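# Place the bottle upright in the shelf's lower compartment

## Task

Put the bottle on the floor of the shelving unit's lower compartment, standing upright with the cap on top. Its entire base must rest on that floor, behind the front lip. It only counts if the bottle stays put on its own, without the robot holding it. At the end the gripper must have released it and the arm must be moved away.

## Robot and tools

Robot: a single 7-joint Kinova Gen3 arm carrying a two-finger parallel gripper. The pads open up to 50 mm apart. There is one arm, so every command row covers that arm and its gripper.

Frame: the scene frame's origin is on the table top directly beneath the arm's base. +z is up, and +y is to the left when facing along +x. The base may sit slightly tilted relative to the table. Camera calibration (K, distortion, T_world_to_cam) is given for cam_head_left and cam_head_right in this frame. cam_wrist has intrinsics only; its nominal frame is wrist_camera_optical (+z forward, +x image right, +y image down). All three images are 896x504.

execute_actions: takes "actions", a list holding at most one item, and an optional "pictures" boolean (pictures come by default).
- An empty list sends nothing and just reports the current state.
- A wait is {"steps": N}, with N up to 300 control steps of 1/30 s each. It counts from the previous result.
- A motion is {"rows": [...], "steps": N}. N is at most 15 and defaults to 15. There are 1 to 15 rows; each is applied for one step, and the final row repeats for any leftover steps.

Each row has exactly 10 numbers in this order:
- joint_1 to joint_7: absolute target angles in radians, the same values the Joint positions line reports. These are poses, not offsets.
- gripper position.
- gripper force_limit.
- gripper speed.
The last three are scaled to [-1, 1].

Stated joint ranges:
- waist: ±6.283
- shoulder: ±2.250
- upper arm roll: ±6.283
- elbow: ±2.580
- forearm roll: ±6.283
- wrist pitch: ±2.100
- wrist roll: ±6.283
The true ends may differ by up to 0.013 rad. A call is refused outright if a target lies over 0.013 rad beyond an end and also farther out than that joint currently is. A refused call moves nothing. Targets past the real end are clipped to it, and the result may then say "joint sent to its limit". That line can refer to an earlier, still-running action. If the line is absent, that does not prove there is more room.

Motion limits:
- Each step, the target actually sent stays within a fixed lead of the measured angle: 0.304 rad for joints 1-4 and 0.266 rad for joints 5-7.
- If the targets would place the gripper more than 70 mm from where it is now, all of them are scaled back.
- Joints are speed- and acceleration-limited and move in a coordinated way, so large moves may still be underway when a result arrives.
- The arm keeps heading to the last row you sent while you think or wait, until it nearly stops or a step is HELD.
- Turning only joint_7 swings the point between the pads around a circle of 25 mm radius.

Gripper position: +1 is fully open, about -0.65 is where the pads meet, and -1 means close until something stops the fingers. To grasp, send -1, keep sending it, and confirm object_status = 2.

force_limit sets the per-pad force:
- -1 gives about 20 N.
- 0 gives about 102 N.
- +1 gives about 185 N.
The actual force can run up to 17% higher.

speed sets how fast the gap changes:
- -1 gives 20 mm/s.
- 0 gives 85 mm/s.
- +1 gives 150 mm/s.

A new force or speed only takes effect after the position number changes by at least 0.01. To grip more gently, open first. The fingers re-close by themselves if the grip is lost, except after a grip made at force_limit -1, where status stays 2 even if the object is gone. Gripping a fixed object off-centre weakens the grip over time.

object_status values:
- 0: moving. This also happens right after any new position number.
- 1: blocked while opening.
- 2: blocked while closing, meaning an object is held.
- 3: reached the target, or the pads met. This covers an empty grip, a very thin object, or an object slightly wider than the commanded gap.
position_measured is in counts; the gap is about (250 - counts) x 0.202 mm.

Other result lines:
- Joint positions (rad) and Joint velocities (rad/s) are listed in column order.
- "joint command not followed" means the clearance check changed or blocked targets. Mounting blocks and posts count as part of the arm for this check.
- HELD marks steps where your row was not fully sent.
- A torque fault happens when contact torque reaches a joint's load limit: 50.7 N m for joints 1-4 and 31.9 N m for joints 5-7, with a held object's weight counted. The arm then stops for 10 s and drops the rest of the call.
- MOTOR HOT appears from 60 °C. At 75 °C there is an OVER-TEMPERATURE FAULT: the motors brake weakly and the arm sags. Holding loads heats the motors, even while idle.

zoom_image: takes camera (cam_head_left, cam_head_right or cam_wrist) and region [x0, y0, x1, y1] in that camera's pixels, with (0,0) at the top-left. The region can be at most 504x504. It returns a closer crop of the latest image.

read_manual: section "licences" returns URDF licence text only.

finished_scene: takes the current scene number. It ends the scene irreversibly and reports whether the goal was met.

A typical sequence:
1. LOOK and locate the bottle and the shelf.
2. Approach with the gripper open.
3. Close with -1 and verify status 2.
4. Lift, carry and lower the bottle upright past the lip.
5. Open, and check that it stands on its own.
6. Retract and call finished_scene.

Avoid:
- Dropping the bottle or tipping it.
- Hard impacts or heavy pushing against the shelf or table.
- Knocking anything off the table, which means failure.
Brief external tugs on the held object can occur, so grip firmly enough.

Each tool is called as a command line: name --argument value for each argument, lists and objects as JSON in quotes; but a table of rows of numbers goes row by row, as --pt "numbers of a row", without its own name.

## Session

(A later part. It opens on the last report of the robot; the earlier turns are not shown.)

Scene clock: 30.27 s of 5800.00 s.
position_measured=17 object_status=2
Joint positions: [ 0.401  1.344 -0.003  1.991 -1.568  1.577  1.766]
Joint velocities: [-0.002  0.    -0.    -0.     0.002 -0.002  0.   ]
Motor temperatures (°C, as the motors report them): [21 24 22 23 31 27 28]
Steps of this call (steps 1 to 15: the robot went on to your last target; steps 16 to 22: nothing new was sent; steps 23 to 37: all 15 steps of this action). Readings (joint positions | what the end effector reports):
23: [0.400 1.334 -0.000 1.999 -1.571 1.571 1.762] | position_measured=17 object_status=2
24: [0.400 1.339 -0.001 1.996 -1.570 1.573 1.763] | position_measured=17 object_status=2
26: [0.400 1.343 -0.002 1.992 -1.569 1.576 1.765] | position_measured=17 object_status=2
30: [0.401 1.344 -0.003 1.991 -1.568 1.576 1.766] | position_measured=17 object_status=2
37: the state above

execute_actions --actions '[{"rows":[[0.4,1.335,0,1.999,-1.571,1.571,1.763,1,0,0]]}]' --pictures false

execute_actions --actions '[{"rows":[[0.63,1.354,0,2.261,-1.571,1.571,2.045,1,0,0]]}]'

execute_actions --actions '[{"rows":[[0.9,1.515,0,2.45,-1.571,1.571,2.394,1,0,0]]}]' --pictures false

execute_actions --actions '[{"rows":[[1.25,1.515,0,2.45,-1.571,1.571,2.394,1,0,0]]}]'

Scene clock: 32.47 s of 5800.00 s.
position_measured=3 object_status=3
Joint positions: [ 0.4    1.335 -0.     1.999 -1.571  1.571  1.763]
Joint velocities: [ 0.    -0.001  0.002  0.    -0.    -0.     0.   ]
Motor temperatures (°C, as the motors report them): [21 24 22 23 31 27 28]
Steps of this call (steps 1 to 15: the robot went on to your last target; steps 16 to 51: nothing new was sent; steps 52 to 66: all 15 steps of this action). Readings (joint positions | what the end effector reports):
52: [0.401 1.343 -0.003 1.991 -1.568 1.576 1.766] | position_measured=7 object_status=0
53: [0.400 1.339 -0.002 1.994 -1.570 1.573 1.765] | position_measured=3 object_status=0
55: [0.400 1.336 -0.000 1.997 -1.571 1.571 1.764] | position_measured=3 object_status=0
59: [0.400 1.335 0.000 1.999 -1.571 1.571 1.763] | position_measured=3 object_status=0
66: the state above

Scene clock: 32.97 s of 5800.00 s.
position_measured=3 object_status=3
Joint positions: [ 0.622  1.354  0.     2.259 -1.57   1.571  2.044]
Joint velocities: [ 0.05   0.004 -0.015  0.033 -0.008 -0.004  0.02 ]
Motor temperatures (°C, as the motors report them): [21 24 22 23 31 27 28]
Steps of this call (steps 1 to 15: all 15 steps of this action). Readings (joint positions | what the end effector reports):
1: [0.401 1.336 -0.000 2.000 -1.571 1.571 1.764] | position_measured=3 object_status=3
2: [0.408 1.337 -0.001 2.005 -1.571 1.571 1.770] | position_measured=3 object_status=3
4: [0.434 1.340 -0.001 2.033 -1.572 1.571 1.798] | position_measured=3 object_status=3
8: [0.539 1.348 0.000 2.150 -1.572 1.571 1.923] | position_measured=3 object_status=3
15: the state above

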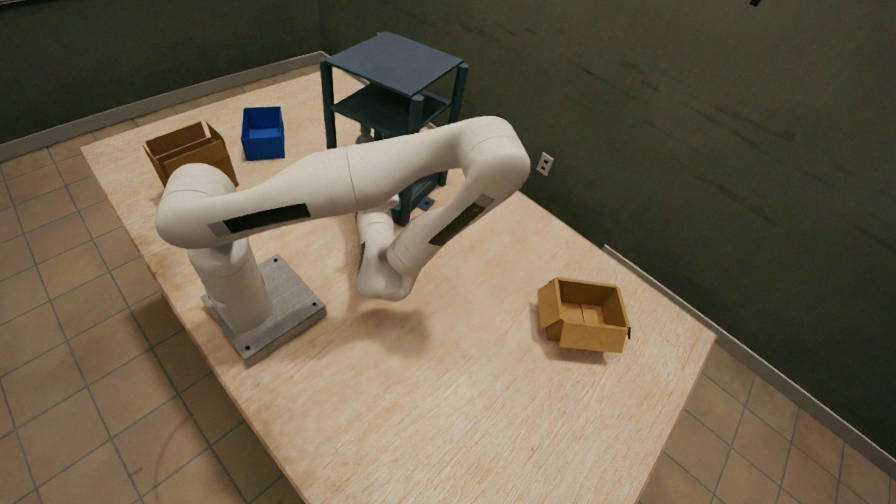

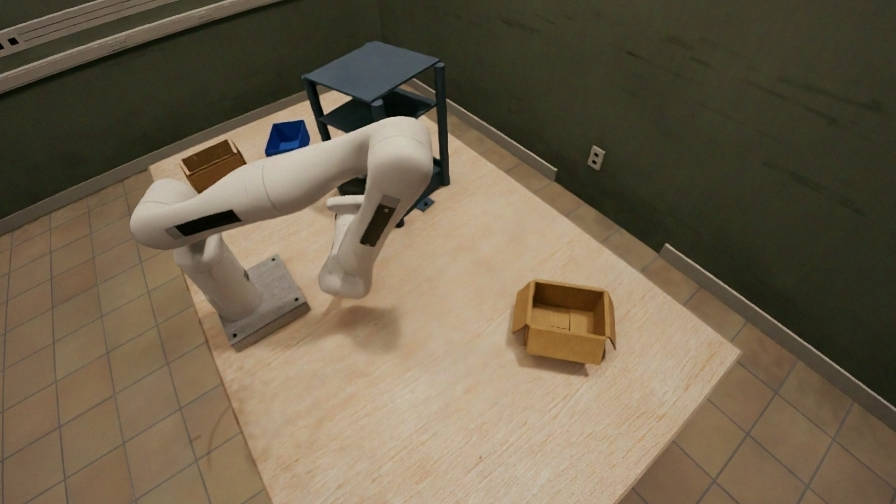

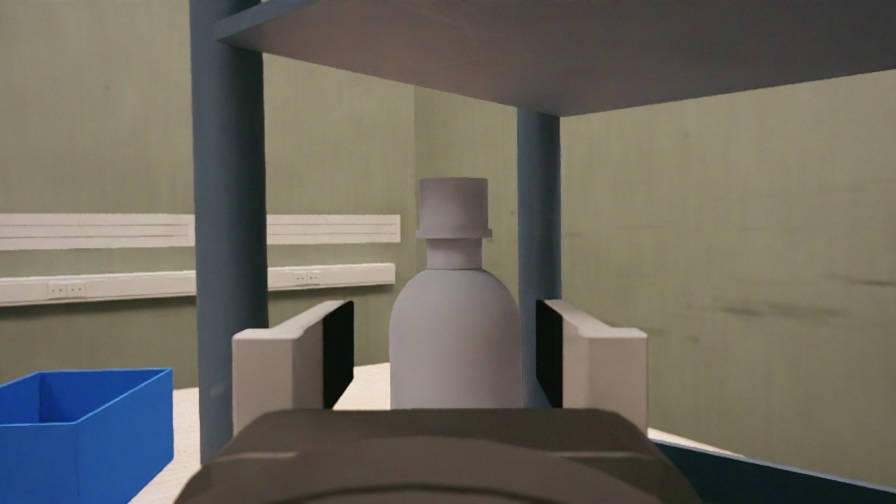

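Scene clock: 33.47 s of 5800.00 s.
position_measured=3 object_status=3
Joint positions: [ 0.89   1.509  0.001  2.448 -1.571  1.571  2.392]
Joint velocities: [ 0.044  0.027 -0.012  0.033 -0.002  0.001  0.075]
Motor temperatures (°C, as the motors report them): [21 24 22 23 31 27 28]
Steps of this call (steps 1 to 15: all 15 steps of this action). Readings (joint positions | what the end effector reports):
1: [0.626 1.355 -0.000 2.260 -1.571 1.571 2.046] | position_measured=3 object_status=3
2: [0.635 1.359 -0.001 2.265 -1.571 1.571 2.051] | position_measured=3 object_status=3
4: [0.667 1.377 -0.001 2.285 -1.571 1.571 2.077] | position_measured=3 object_status=3
8: [0.781 1.444 0.001 2.363 -1.571 1.571 2.200] | position_measured=3 object_status=3
15: the state above

Scene clock: 33.97 s of 5800.00 s.
position_measured=3 object_status=3
Joint positions: [ 1.227  1.515  0.001  2.45  -1.571  1.571  2.394]
Joint velocities: [ 0.316  0.001  0.003  0.    -0.     0.     0.001]
Motor temperatures (°C, as the motors report them): [21 24 22 23 31 27 28]
Steps of this call (steps 1 to 15: all 15 steps of this action). Readings (joint positions | what the end effector reports):
1: [0.894 1.510 0.000 2.449 -1.571 1.571 2.393] | position_measured=3 object_status=3
2: [0.903 1.511 -0.000 2.449 -1.571 1.571 2.393] | position_measured=3 object_status=3
4: [0.936 1.513 -0.001 2.450 -1.571 1.571 2.393] | position_measured=3 object_status=3
8: [1.057 1.514 -0.000 2.450 -1.571 1.571 2.394] | position_measured=3 object_status=3
15: the state above

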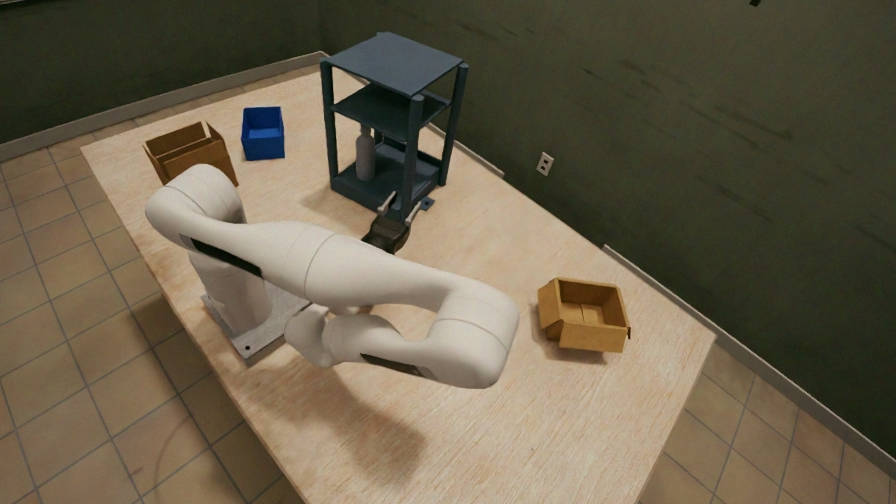

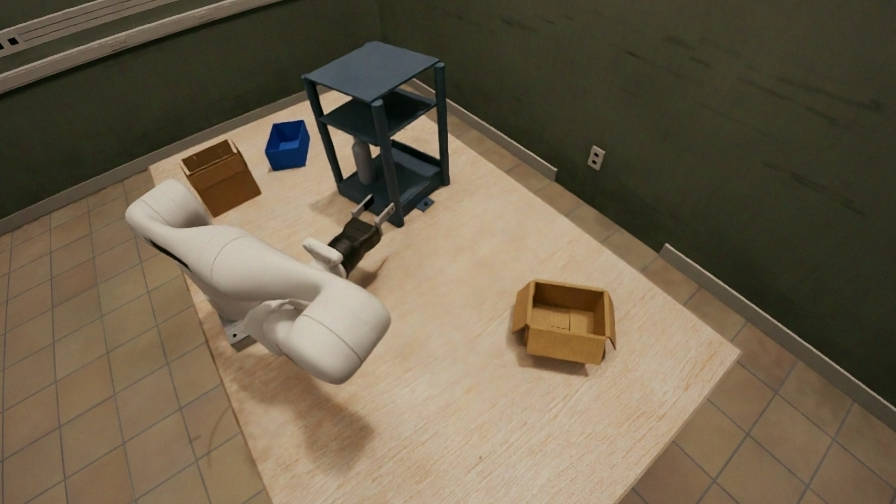

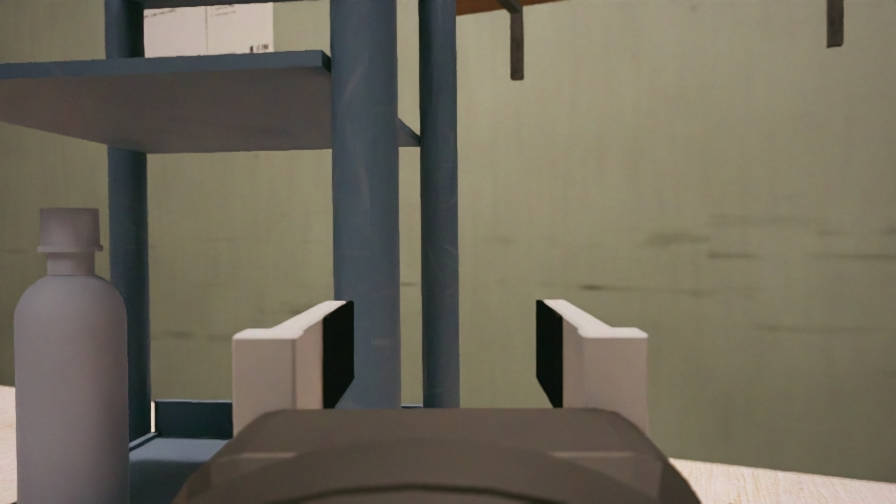

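finished_scene --scene 2

The scene is finished: the task was done.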